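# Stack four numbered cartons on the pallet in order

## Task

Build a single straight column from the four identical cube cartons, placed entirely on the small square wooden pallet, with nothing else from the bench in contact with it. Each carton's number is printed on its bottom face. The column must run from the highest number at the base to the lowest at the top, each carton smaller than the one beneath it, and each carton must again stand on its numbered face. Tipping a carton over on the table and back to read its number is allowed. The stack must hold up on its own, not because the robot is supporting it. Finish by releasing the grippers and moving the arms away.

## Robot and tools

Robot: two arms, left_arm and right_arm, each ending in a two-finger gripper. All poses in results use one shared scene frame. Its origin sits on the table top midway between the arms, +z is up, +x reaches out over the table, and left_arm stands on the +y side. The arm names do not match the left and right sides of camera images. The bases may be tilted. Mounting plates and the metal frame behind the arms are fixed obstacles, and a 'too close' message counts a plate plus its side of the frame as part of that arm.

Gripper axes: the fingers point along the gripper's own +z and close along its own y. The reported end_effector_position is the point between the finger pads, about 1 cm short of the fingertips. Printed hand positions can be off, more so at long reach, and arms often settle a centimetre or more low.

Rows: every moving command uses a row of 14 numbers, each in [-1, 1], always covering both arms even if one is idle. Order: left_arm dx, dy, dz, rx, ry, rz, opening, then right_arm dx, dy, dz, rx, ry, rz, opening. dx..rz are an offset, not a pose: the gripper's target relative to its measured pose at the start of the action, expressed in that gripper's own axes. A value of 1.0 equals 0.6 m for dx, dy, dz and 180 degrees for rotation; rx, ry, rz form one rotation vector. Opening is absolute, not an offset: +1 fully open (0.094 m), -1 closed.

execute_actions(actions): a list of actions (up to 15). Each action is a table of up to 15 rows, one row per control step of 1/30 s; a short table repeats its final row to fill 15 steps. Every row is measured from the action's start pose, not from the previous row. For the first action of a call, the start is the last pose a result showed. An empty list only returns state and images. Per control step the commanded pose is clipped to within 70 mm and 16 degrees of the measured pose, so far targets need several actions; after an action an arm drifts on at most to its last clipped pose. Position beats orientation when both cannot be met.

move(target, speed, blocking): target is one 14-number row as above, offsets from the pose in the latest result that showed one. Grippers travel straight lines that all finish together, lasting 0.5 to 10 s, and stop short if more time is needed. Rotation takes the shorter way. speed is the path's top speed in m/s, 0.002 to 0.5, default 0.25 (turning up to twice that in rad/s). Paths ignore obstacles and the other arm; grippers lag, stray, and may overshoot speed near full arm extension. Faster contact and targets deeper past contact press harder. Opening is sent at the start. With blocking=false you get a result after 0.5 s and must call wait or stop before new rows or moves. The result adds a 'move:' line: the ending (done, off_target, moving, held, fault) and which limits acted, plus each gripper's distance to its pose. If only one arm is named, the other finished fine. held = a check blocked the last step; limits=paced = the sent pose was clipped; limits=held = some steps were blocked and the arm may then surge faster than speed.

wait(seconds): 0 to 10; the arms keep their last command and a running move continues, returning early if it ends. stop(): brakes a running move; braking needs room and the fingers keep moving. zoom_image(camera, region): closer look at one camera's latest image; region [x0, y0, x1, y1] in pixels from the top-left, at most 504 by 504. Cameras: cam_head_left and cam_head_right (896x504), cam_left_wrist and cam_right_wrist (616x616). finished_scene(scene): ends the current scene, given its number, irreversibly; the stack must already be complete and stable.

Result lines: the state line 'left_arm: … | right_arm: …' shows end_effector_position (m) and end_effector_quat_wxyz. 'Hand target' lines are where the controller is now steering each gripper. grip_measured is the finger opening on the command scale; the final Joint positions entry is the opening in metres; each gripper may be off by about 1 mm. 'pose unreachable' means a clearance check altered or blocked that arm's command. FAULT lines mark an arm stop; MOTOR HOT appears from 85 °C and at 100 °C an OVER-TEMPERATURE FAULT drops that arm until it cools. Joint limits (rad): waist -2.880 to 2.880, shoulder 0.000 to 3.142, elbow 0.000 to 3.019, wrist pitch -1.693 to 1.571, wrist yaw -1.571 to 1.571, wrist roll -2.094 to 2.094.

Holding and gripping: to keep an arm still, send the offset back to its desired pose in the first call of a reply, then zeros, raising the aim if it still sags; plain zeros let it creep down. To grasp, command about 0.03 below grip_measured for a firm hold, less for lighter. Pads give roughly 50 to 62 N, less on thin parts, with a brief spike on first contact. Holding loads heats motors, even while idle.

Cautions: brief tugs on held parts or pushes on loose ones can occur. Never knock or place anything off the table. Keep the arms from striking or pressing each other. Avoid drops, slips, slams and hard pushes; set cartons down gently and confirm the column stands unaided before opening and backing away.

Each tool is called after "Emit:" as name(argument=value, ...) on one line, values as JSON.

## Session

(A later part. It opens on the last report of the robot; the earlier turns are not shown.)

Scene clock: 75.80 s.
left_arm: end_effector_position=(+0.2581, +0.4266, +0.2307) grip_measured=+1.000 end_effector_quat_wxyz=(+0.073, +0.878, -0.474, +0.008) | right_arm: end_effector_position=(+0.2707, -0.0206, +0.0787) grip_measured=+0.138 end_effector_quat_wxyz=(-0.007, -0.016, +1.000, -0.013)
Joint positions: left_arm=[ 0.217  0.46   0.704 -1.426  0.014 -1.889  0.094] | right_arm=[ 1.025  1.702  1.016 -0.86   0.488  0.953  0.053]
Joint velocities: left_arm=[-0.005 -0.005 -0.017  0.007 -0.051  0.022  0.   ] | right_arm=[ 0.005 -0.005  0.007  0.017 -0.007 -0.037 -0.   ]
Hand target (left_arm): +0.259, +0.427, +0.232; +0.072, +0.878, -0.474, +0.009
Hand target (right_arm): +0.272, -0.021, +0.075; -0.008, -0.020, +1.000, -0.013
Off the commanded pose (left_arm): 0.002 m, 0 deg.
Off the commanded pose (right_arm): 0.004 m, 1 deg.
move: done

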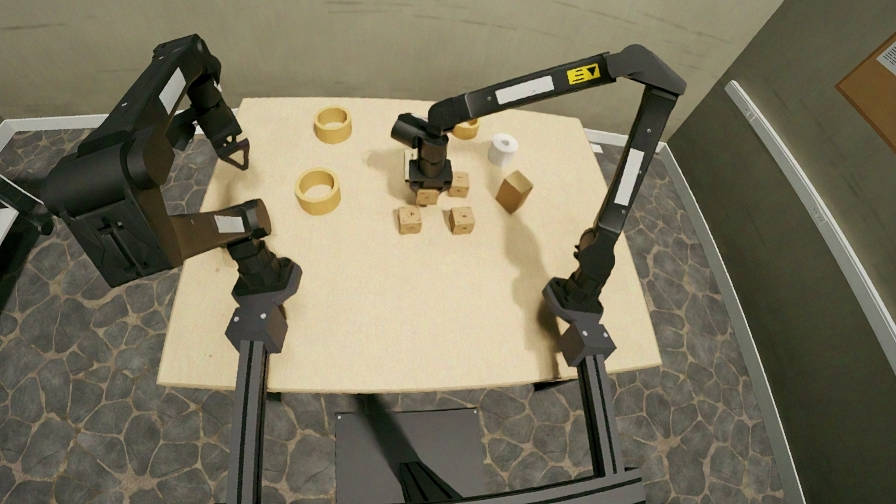

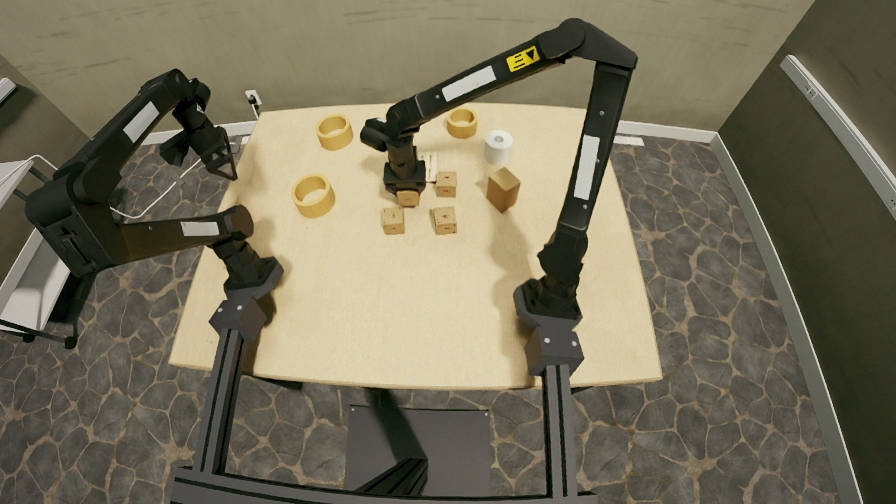

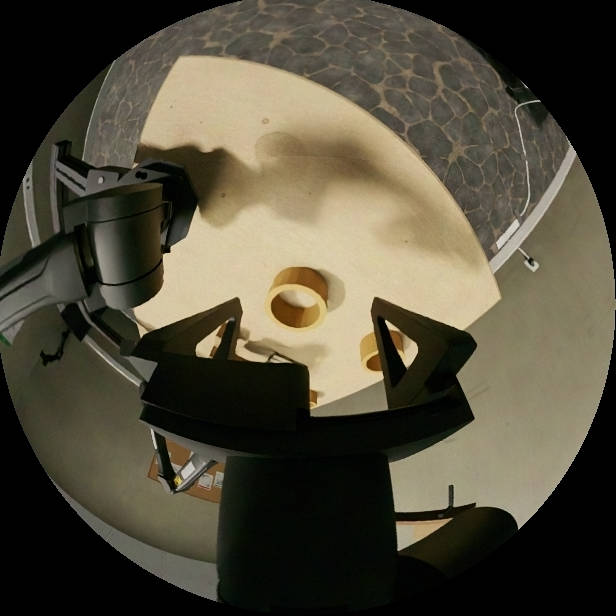

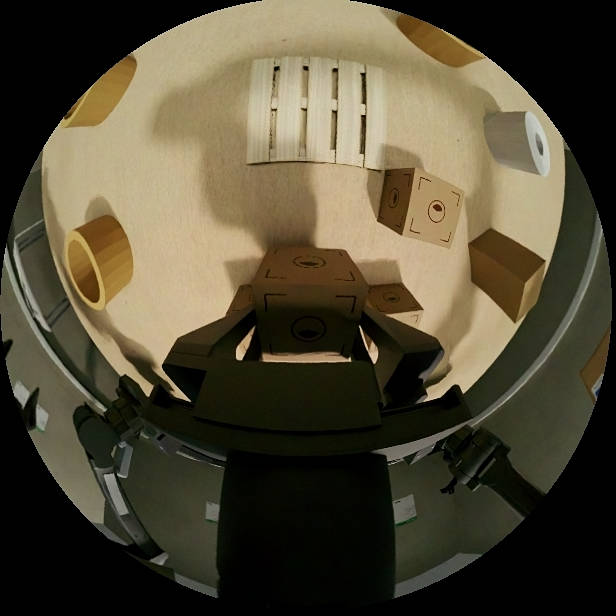

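Emit:
move(target=[0,0,0,0,0,0,1,-0.03,0,0.085,0,0,0,0.06], speed=0.08)

Emit:
execute_actions(actions=[[[0,0,0,0,0,0,1,0,0,0,0,0,0,1]]])

Emit:
move(target=[0,0,0,0,0,0,1,0,0,-0.14,0,0,0,1])

Emit:
move(target=[0,0,0,0,0,0,1,0.1,-0.155,0,0,0,0,1])

Scene clock: 77.17 s.
left_arm: end_effector_position=(+0.2571, +0.4262, +0.2295) grip_measured=+1.000 end_effector_quat_wxyz=(+0.074, +0.877, -0.474, +0.007) | right_arm: end_effector_position=(+0.2889, -0.0190, +0.0378) grip_measured=+0.138 end_effector_quat_wxyz=(-0.002, -0.011, +1.000, -0.007)
Joint positions: left_arm=[ 0.217  0.46   0.701 -1.426  0.014 -1.889  0.094] | right_arm=[ 0.955  1.773  1.016 -0.735  0.484  0.875  0.053]
Joint velocities: left_arm=[-0.005  0.005  0.002  0.002 -0.022 -0.066  0.   ] | right_arm=[-0.024 -0.005  0.002  0.022 -0.007  0.022 -0.   ]
Hand target (left_arm): +0.258, +0.427, +0.231; +0.073, +0.878, -0.474, +0.008
Hand target (right_arm): +0.288, -0.021, +0.028; -0.007, -0.016, +1.000, -0.012
Off the commanded pose (left_arm): 0.002 m, 0 deg.
Off the commanded pose (right_arm): 0.011 m, 1 deg.
move: off_target (right_arm)

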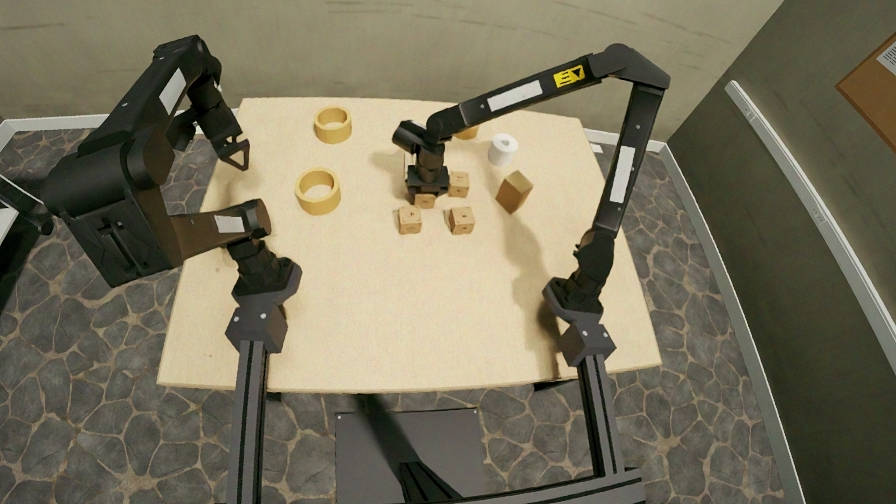

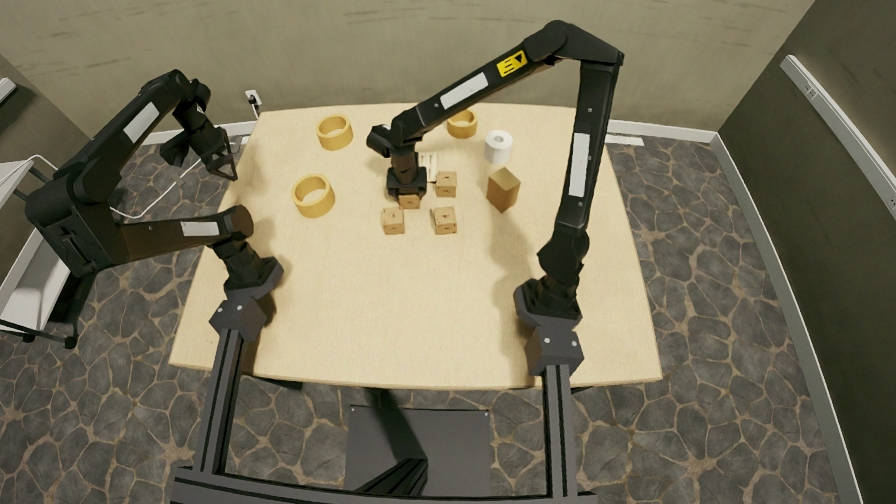

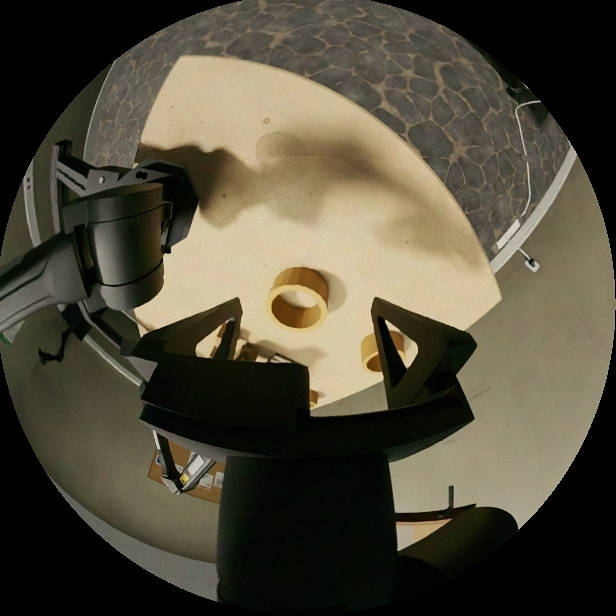

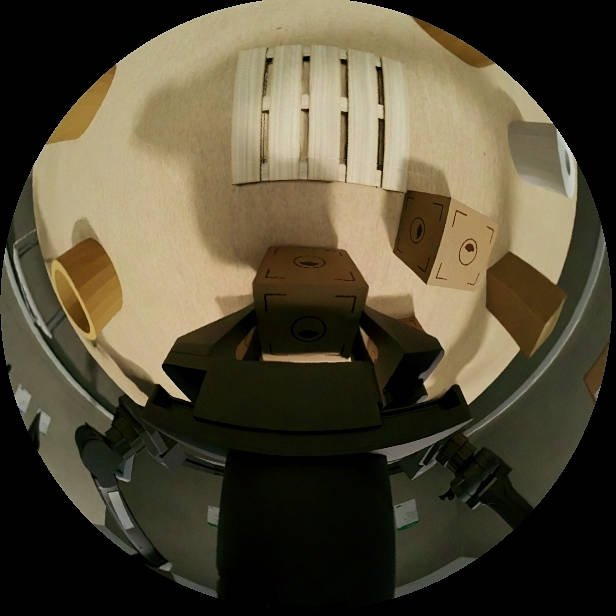

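Scene clock: 77.67 s.
left_arm: end_effector_position=(+0.2561, +0.4259, +0.2285) grip_measured=+1.000 end_effector_quat_wxyz=(+0.075, +0.877, -0.474, +0.006) | right_arm: end_effector_position=(+0.2889, -0.0190, +0.0378) grip_measured=+1.000 end_effector_quat_wxyz=(-0.002, -0.011, +1.000, -0.007)
Joint positions: left_arm=[ 0.217  0.46   0.698 -1.426  0.014 -1.889  0.094] | right_arm=[ 0.955  1.773  1.016 -0.735  0.484  0.875  0.094]
Joint velocities: left_arm=[-0.005 -0.005 -0.007  0.007  0.051  0.007  0.   ] | right_arm=[ 0.005 -0.005 -0.002  0.012 -0.081 -0.081  0.   ]
Hand target (left_arm): +0.257, +0.426, +0.230; +0.074, +0.878, -0.474, +0.007
Hand target (right_arm): +0.289, -0.019, +0.038; -0.002, -0.011, +1.000, -0.007
Off the commanded pose (left_arm): 0.001 m, 0 deg.
Off the commanded pose (right_arm): 0.000 m, 0 deg.

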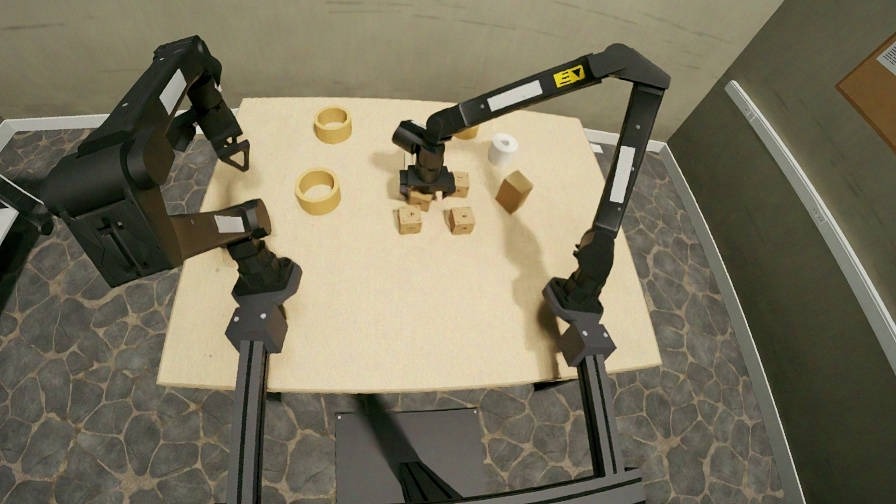

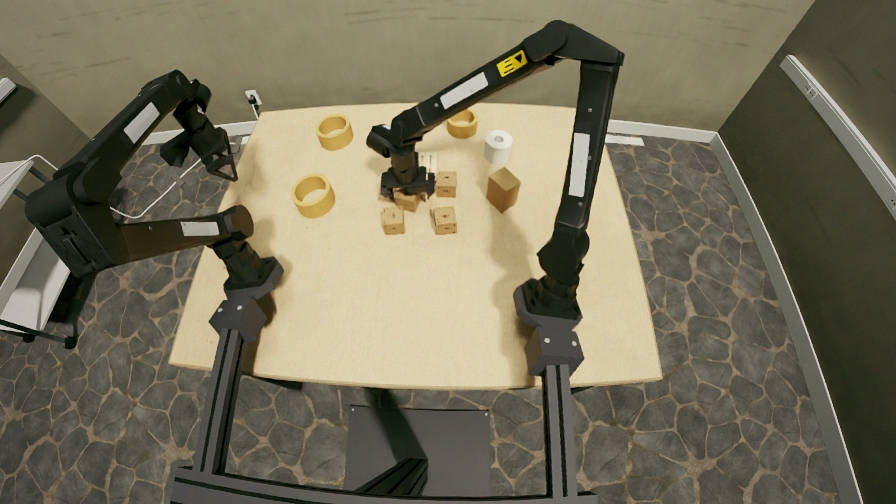

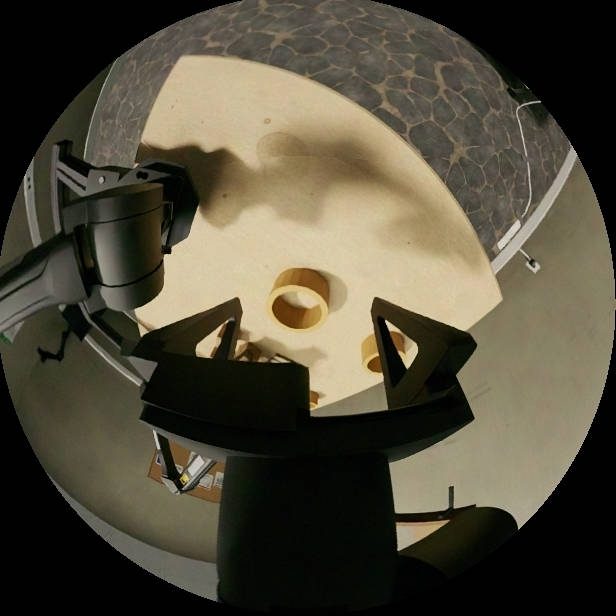

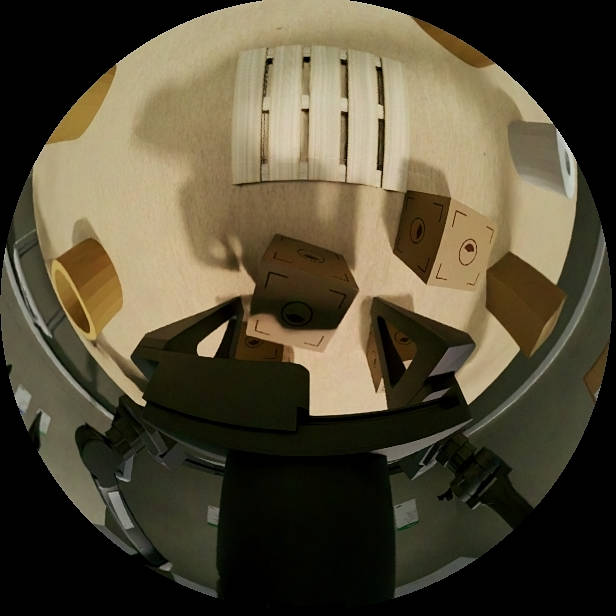

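Scene clock: 78.50 s.
left_arm: end_effector_position=(+0.2550, +0.4254, +0.2273) grip_measured=+1.000 end_effector_quat_wxyz=(+0.076, +0.877, -0.474, +0.005) | right_arm: end_effector_position=(+0.2780, -0.0269, +0.1116) grip_measured=+1.000 end_effector_quat_wxyz=(-0.009, -0.024, +1.000, -0.017)
Joint positions: left_arm=[ 0.217  0.46   0.695 -1.426  0.014 -1.889  0.094] | right_arm=[ 1.041  1.647  1.05  -0.969  0.489  0.961  0.094]
Joint velocities: left_arm=[-0.015 -0.005 -0.017 -0.022  0.037 -0.037  0.   ] | right_arm=[ 0.015  0.005 -0.012  0.017  0.037  0.007  0.   ]
Hand target (left_arm): +0.256, +0.426, +0.228; +0.075, +0.877, -0.474, +0.006
Hand target (right_arm): +0.288, -0.018, +0.121; -0.002, -0.011, +1.000, -0.008
Off the commanded pose (left_arm): 0.002 m, 0 deg.
Off the commanded pose (right_arm): 0.018 m, 2 deg.
move: off_target (right_arm)

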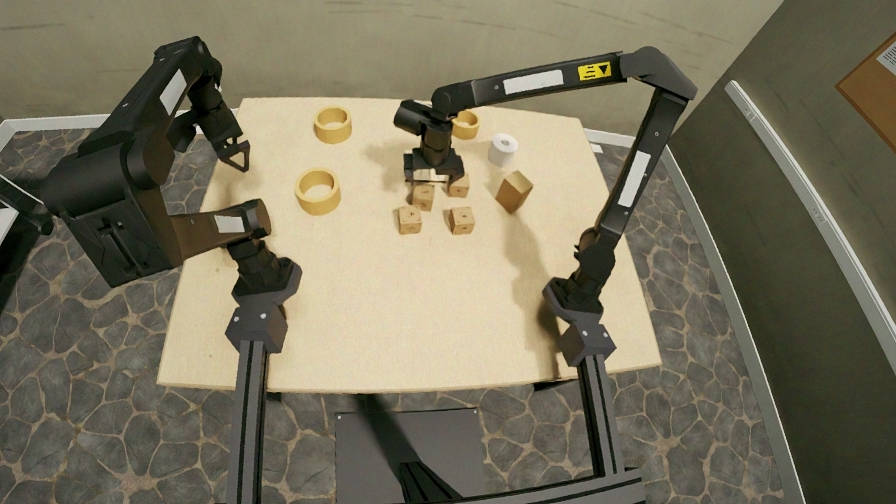

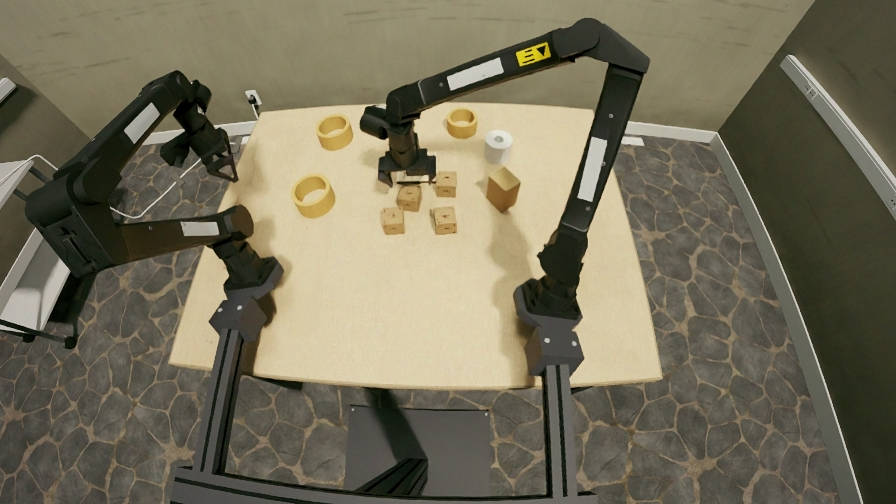

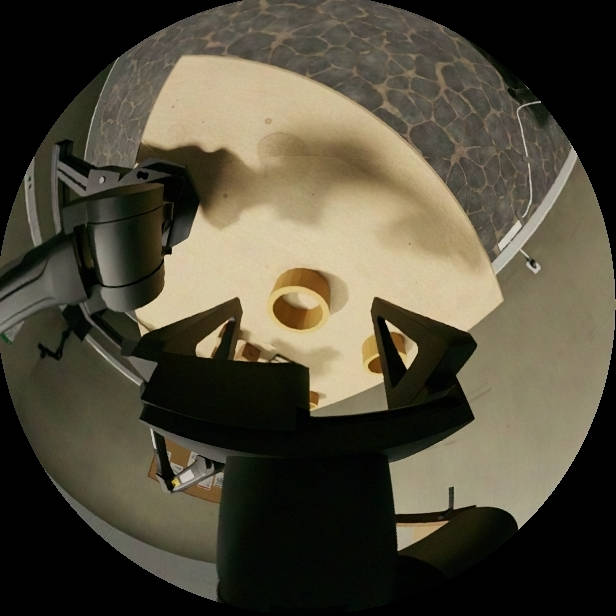

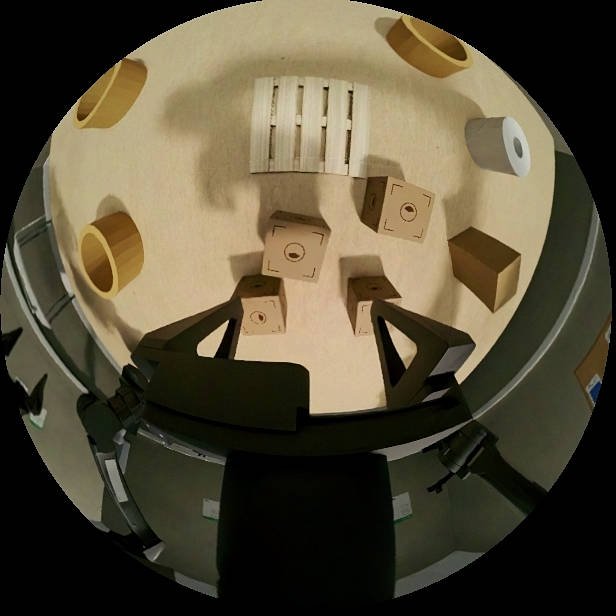

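Scene clock: 79.33 s.
left_arm: end_effector_position=(+0.2541, +0.4251, +0.2263) grip_measured=+1.000 end_effector_quat_wxyz=(+0.077, +0.877, -0.474, +0.004) | right_arm: end_effector_position=(+0.2197, -0.1196, +0.1160) grip_measured=+1.000 end_effector_quat_wxyz=(-0.010, -0.024, +1.000, -0.017)
Joint positions: left_arm=[ 0.217  0.46   0.691 -1.426  0.014 -1.889  0.094] | right_arm=[ 1.041  1.383  0.746 -0.93   0.489  0.961  0.094]
Joint velocities: left_arm=[ 0.005 -0.005 -0.002 -0.002 -0.007  0.081  0.   ] | right_arm=[-0.015 -0.005 -0.017  0.022  0.037  0.037  0.   ]
Hand target (left_arm): +0.255, +0.425, +0.227; +0.076, +0.877, -0.474, +0.005
Hand target (right_arm): +0.221, -0.122, +0.114; -0.009, -0.024, +1.000, -0.017
Off the commanded pose (left_arm): 0.001 m, 0 deg.
Off the commanded pose (right_arm): 0.004 m, 0 deg.
move: done

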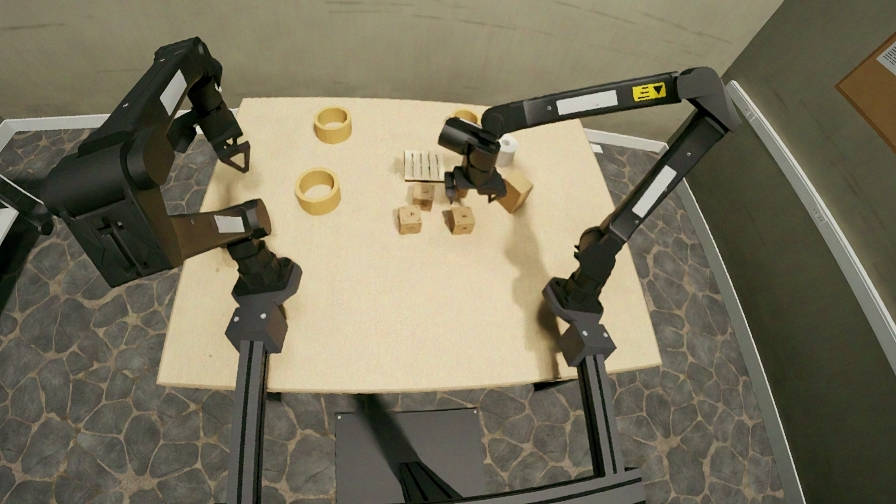

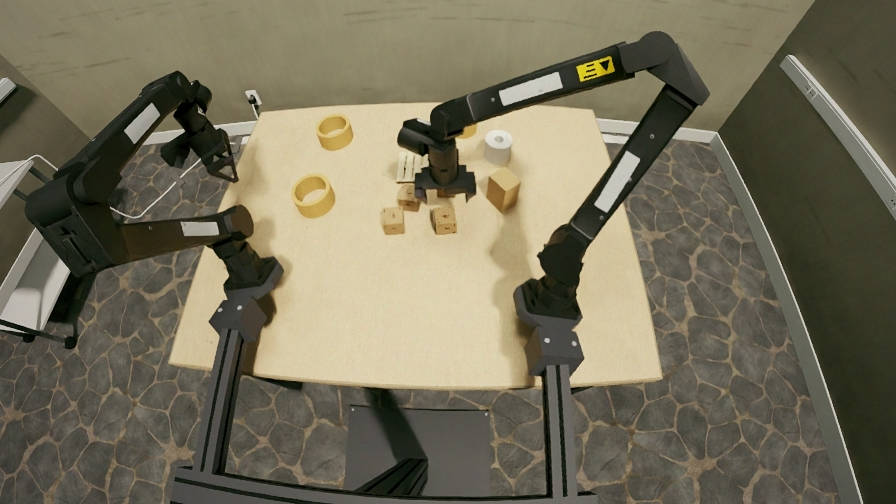

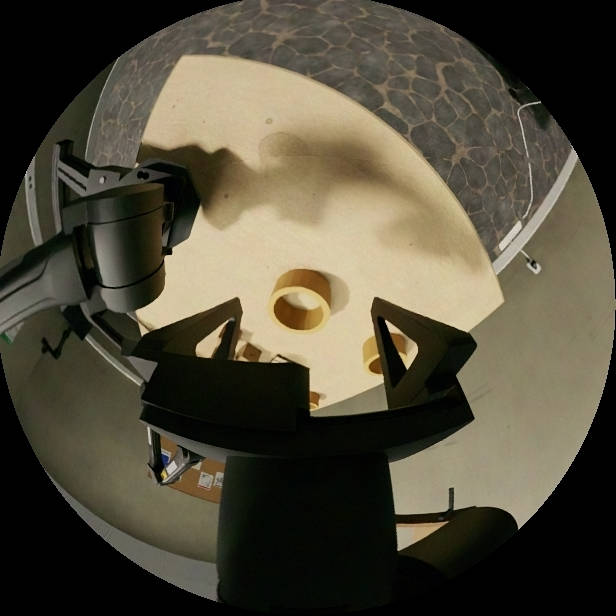

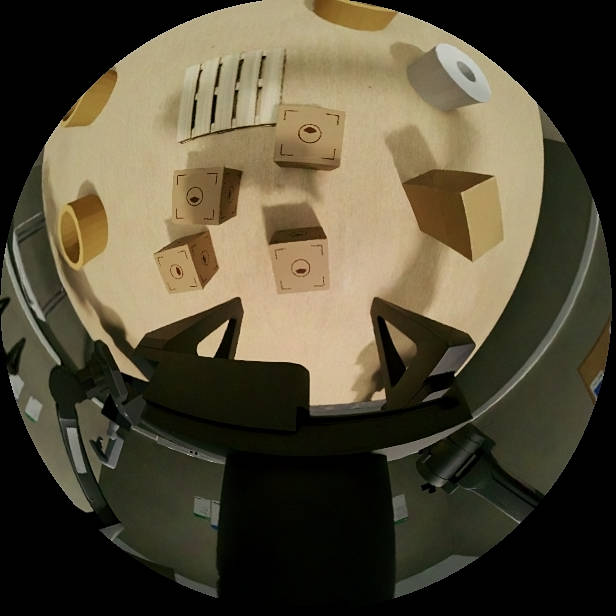

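Emit:
move(target=[0,0,0,0,0,0,1,0.02,0.005,0.16,-0.011,-0.006,0.015,1], speed=0.15)

Emit:
execute_actions(actions=[[[0,0,0,0,0,0,1,0,0,0,0,0,0,0.4],[0,0,0,0,0,0,1,0,0,0,0,0,0,0.4],[0,0,0,0,0,0,1,0,0,0,0,0,0,0.3],[0,0,0,0,0,0,1,0,0,0,0,0,0,0.2],[0,0,0,0,0,0,1,0,0,0,0,0,0,0.06]]])

Emit:
move(target=[0,0,0,0,0,0,1,0,0,-0.16,0,0,0,0.06])

Emit:
move(target=[0,0,0,0,0,0,1,-0.37,0.16,-0.03,0,0,0,0.06])

Scene clock: 80.83 s.
left_arm: end_effector_position=(+0.2530, +0.4246, +0.2251) grip_measured=+1.000 end_effector_quat_wxyz=(+0.078, +0.877, -0.474, +0.002) | right_arm: end_effector_position=(+0.2093, -0.1163, +0.0277) grip_measured=+1.000 end_effector_quat_wxyz=(+0.005, +0.004, +1.000, +0.007)
Joint positions: left_arm=[ 0.217  0.46   0.688 -1.426  0.014 -1.889  0.094] | right_arm=[ 0.939  1.548  0.618 -0.52   0.476  0.874  0.094]
Joint velocities: left_arm=[ 0.005  0.005 -0.007 -0.007  0.007 -0.007  0.   ] | right_arm=[-0.005 -0.015 -0.022  0.007 -0.007 -0.11   0.   ]
Hand target (left_arm): +0.254, +0.425, +0.226; +0.077, +0.877, -0.474, +0.003
Hand target (right_arm): +0.207, -0.120, +0.021; -0.000, -0.000, +1.000, +0.002
Off the commanded pose (left_arm): 0.002 m, 0 deg.
Off the commanded pose (right_arm): 0.009 m, 1 deg.
move: done

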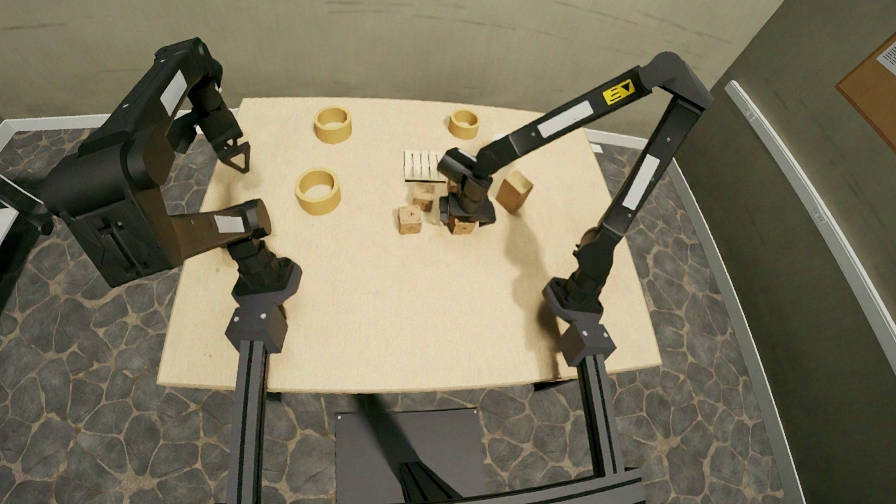

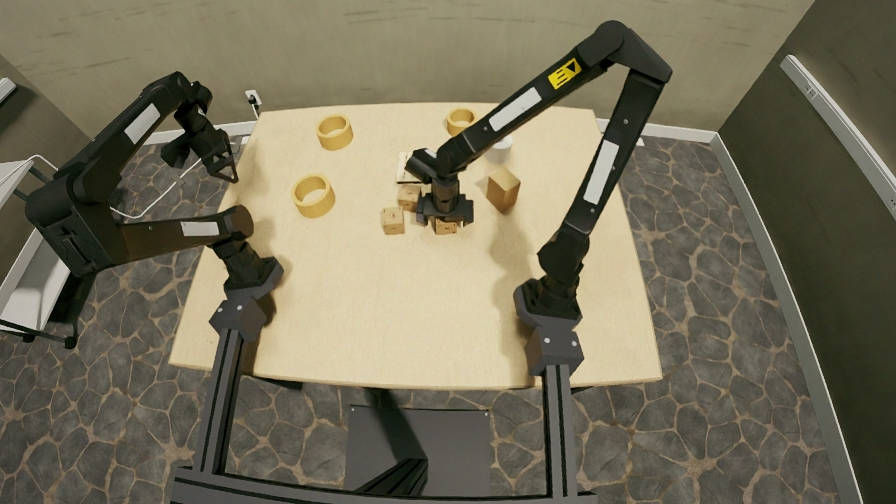

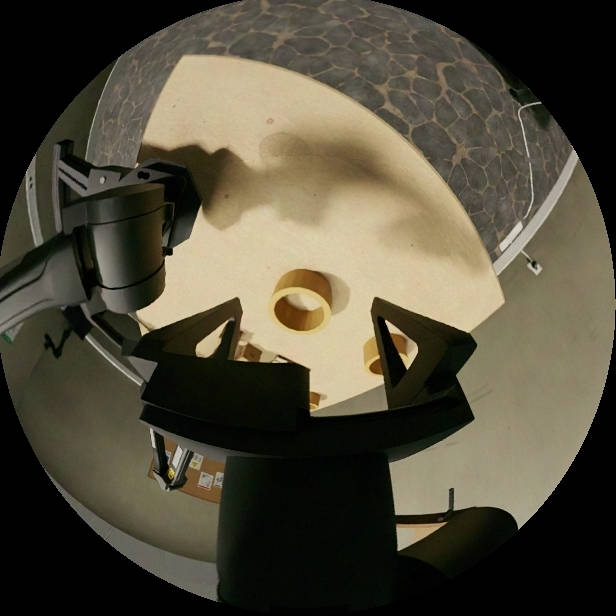

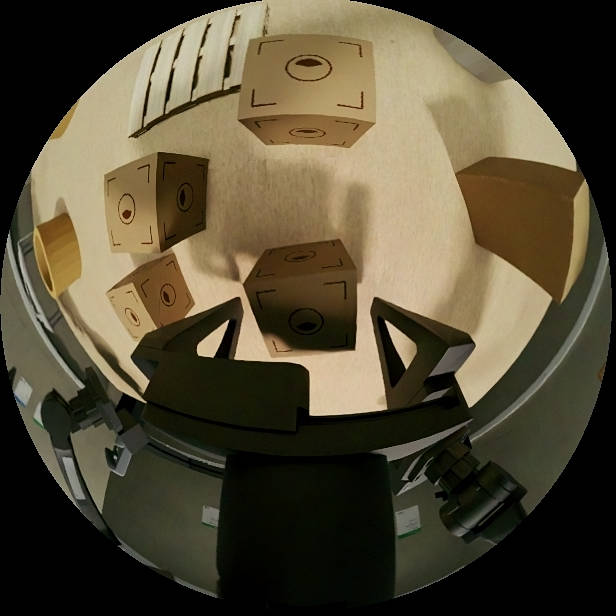

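Scene clock: 81.33 s.
left_arm: end_effector_position=(+0.2520, +0.4243, +0.2240) grip_measured=+1.000 end_effector_quat_wxyz=(+0.080, +0.877, -0.474, +0.001) | right_arm: end_effector_position=(+0.2093, -0.1163, +0.0277) grip_measured=+0.167 end_effector_quat_wxyz=(+0.005, +0.004, +1.000, +0.007)
Joint positions: left_arm=[ 0.217  0.46   0.685 -1.426  0.014 -1.889  0.094] | right_arm=[ 0.939  1.548  0.618 -0.52   0.476  0.873  0.055]
Joint velocities: left_arm=[ 0.005  0.005  0.002  0.012 -0.022 -0.081  0.   ] | right_arm=[ 0.015 -0.005 -0.002 -0.002 -0.022 -0.022 -0.   ]
Hand target (left_arm): +0.253, +0.425, +0.225; +0.078, +0.877, -0.474, +0.002
Hand target (right_arm): +0.209, -0.116, +0.028; +0.005, +0.004, +1.000, +0.007
Off the commanded pose (left_arm): 0.001 m, 0 deg.
Off the commanded pose (right_arm): 0.000 m, 0 deg.

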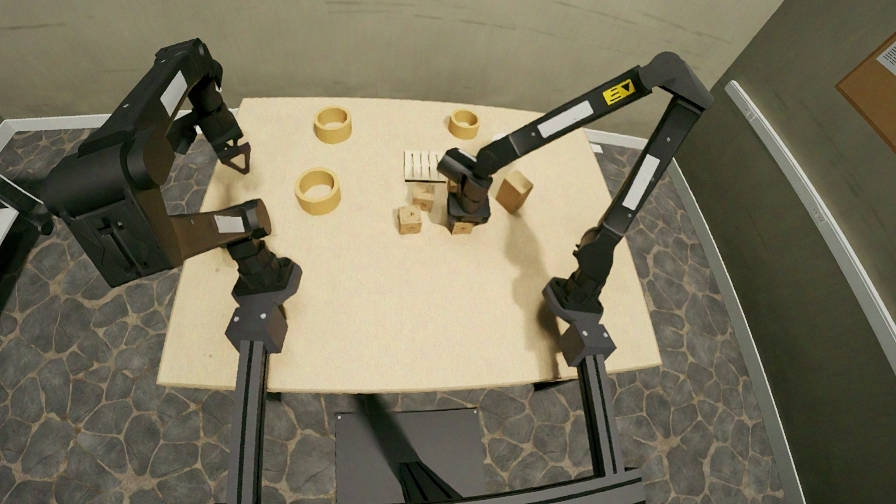

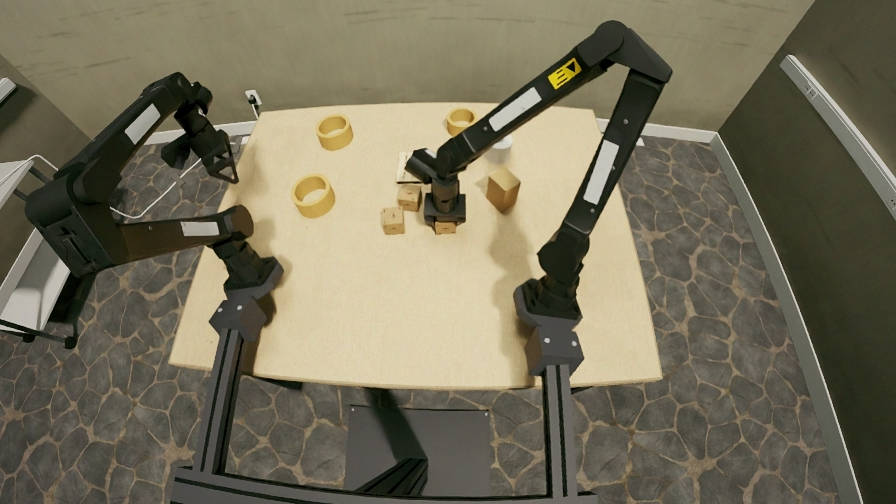

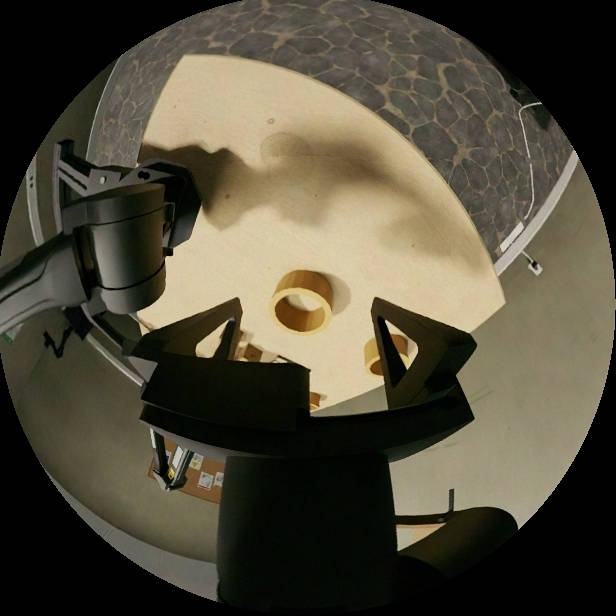

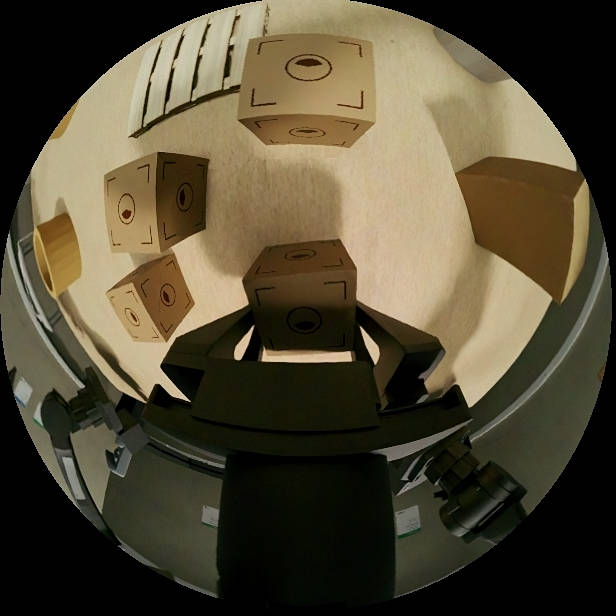

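Scene clock: 82.27 s.
left_arm: end_effector_position=(+0.2509, +0.4238, +0.2229) grip_measured=+1.000 end_effector_quat_wxyz=(+0.081, +0.877, -0.474, -0.000) | right_arm: end_effector_position=(+0.1971, -0.1287, +0.1126) grip_measured=+0.167 end_effector_quat_wxyz=(-0.003, -0.007, +1.000, -0.005)
Joint positions: left_arm=[ 0.217  0.46   0.682 -1.426  0.014 -1.889  0.094] | right_arm=[ 1.075  1.338  0.669 -0.885  0.487  1.02   0.055]
Joint velocities: left_arm=[ 0.005 -0.005 -0.007 -0.002 -0.007 -0.037  0.   ] | right_arm=[-0.015 -0.005 -0.017 -0.022 -0.007  0.007  0.001]
Hand target (left_arm): +0.252, +0.424, +0.224; +0.080, +0.877, -0.474, +0.001
Hand target (right_arm): +0.207, -0.118, +0.123; +0.005, +0.004, +1.000, +0.006
Off the commanded pose (left_arm): 0.002 m, 0 deg.
Off the commanded pose (right_arm): 0.019 m, 2 deg.
move: off_target (right_arm)

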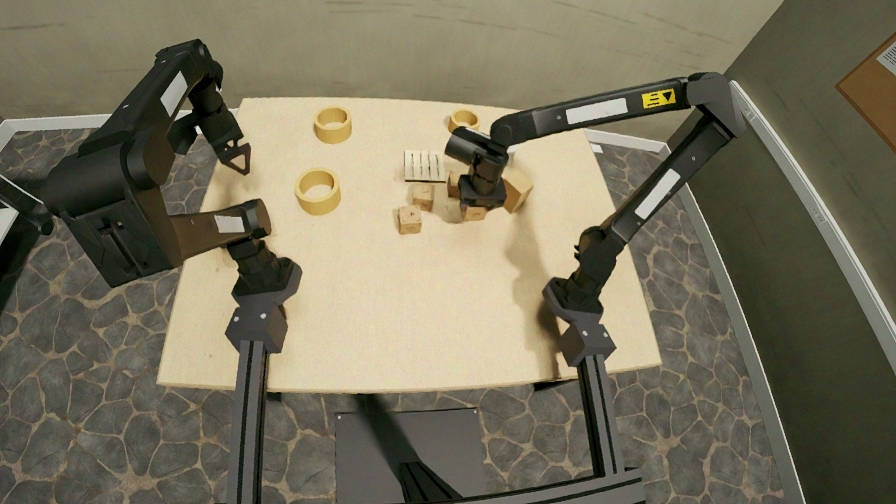

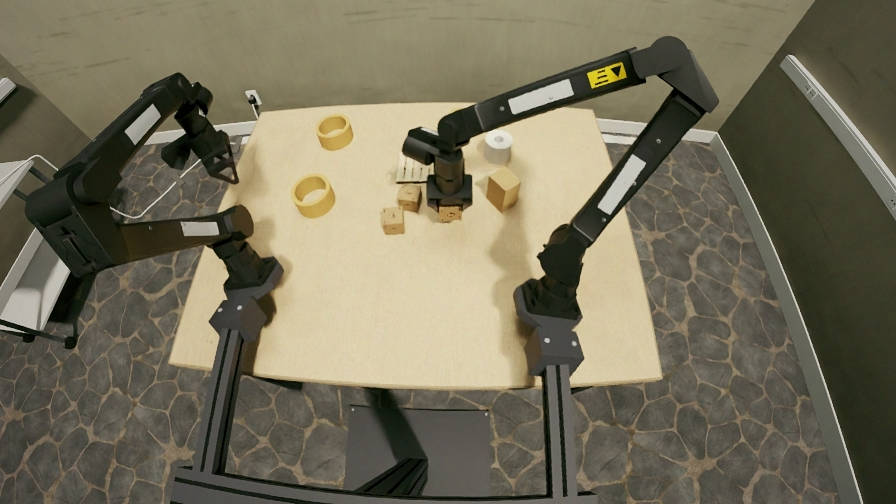

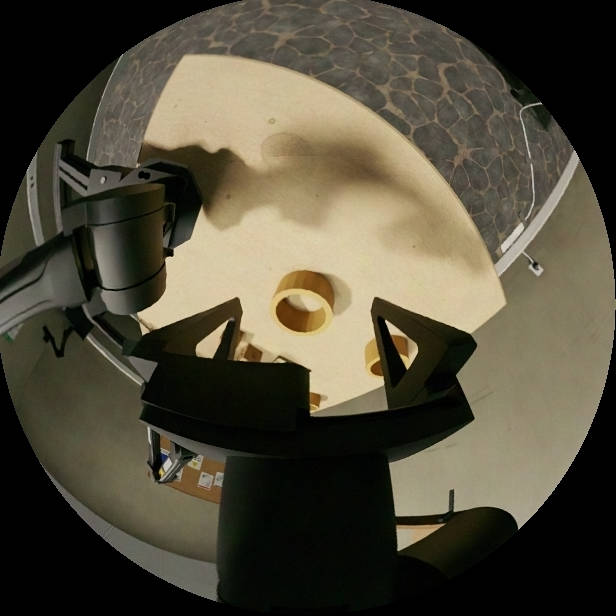

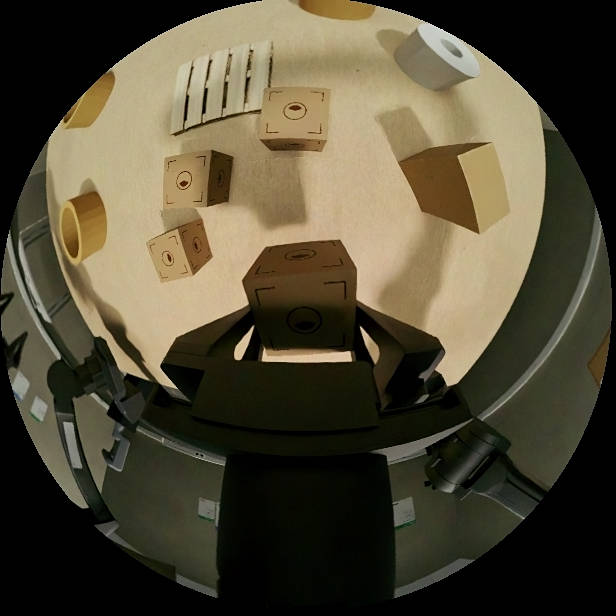

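Scene clock: 83.73 s.
left_arm: end_effector_position=(+0.2499, +0.4235, +0.2218) grip_measured=+1.000 end_effector_quat_wxyz=(+0.082, +0.877, -0.474, -0.001) | right_arm: end_effector_position=(+0.4060, -0.0342, +0.1347) grip_measured=+0.167 end_effector_quat_wxyz=(-0.003, -0.005, +1.000, -0.003)
Joint positions: left_arm=[ 0.217  0.46   0.679 -1.426  0.014 -1.889  0.094] | right_arm=[ 0.863  1.683  1.319 -1.077  0.468  0.783  0.055]
Joint velocities: left_arm=[ 0.005 -0.015 -0.012 -0.012 -0.022  0.051  0.   ] | right_arm=[ 0.005 -0.015 -0.012 -0.007  0.022 -0.007 -0.001]
Hand target (left_arm): +0.251, +0.424, +0.223; +0.081, +0.877, -0.474, +0.000
Hand target (right_arm): +0.418, -0.030, +0.133; -0.003, -0.006, +1.000, -0.003
Off the commanded pose (left_arm): 0.001 m, 0 deg.
Off the commanded pose (right_arm): 0.014 m, 0 deg.
move: off_target (right_arm)

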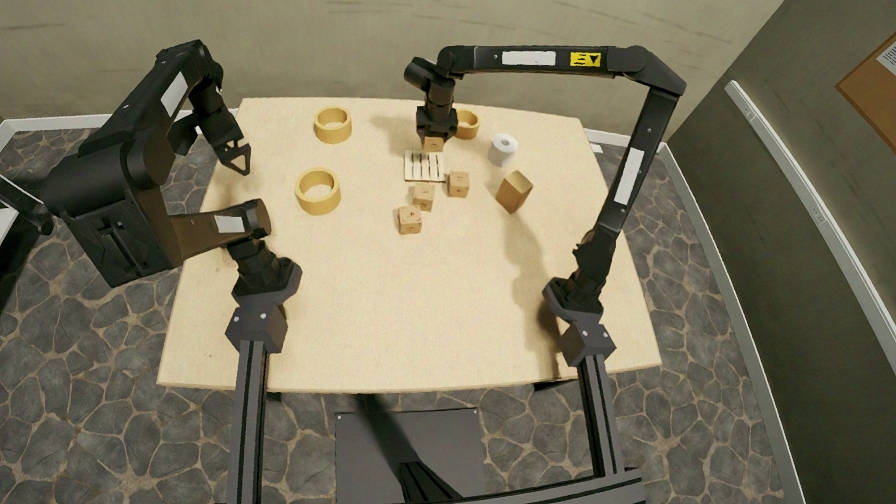

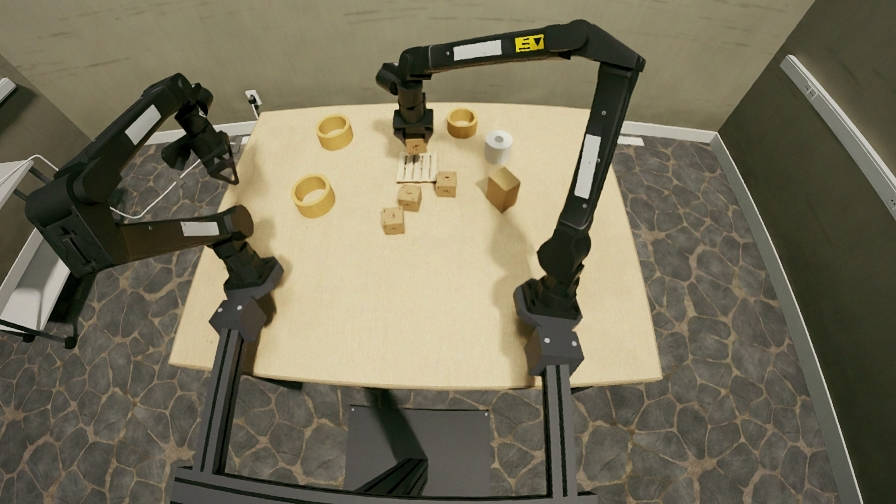

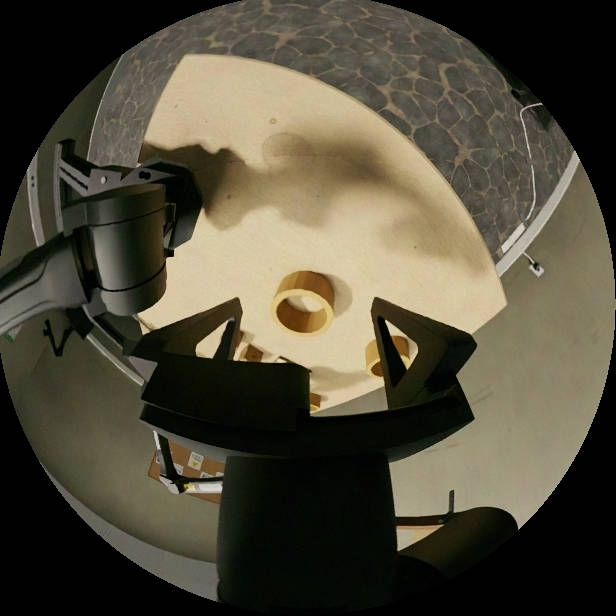

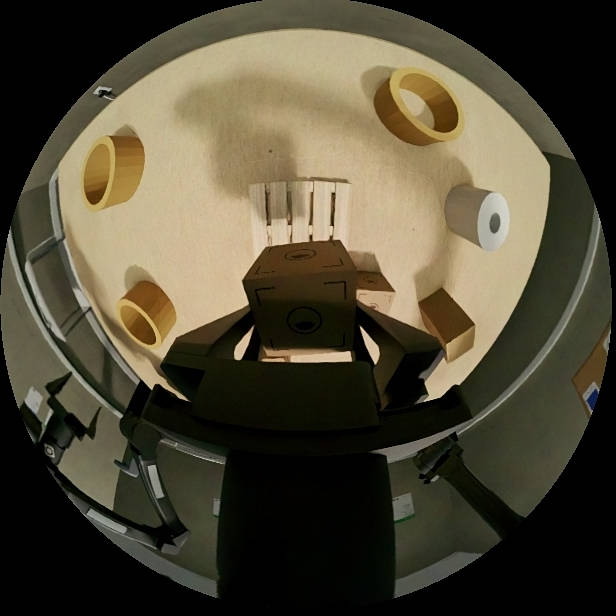

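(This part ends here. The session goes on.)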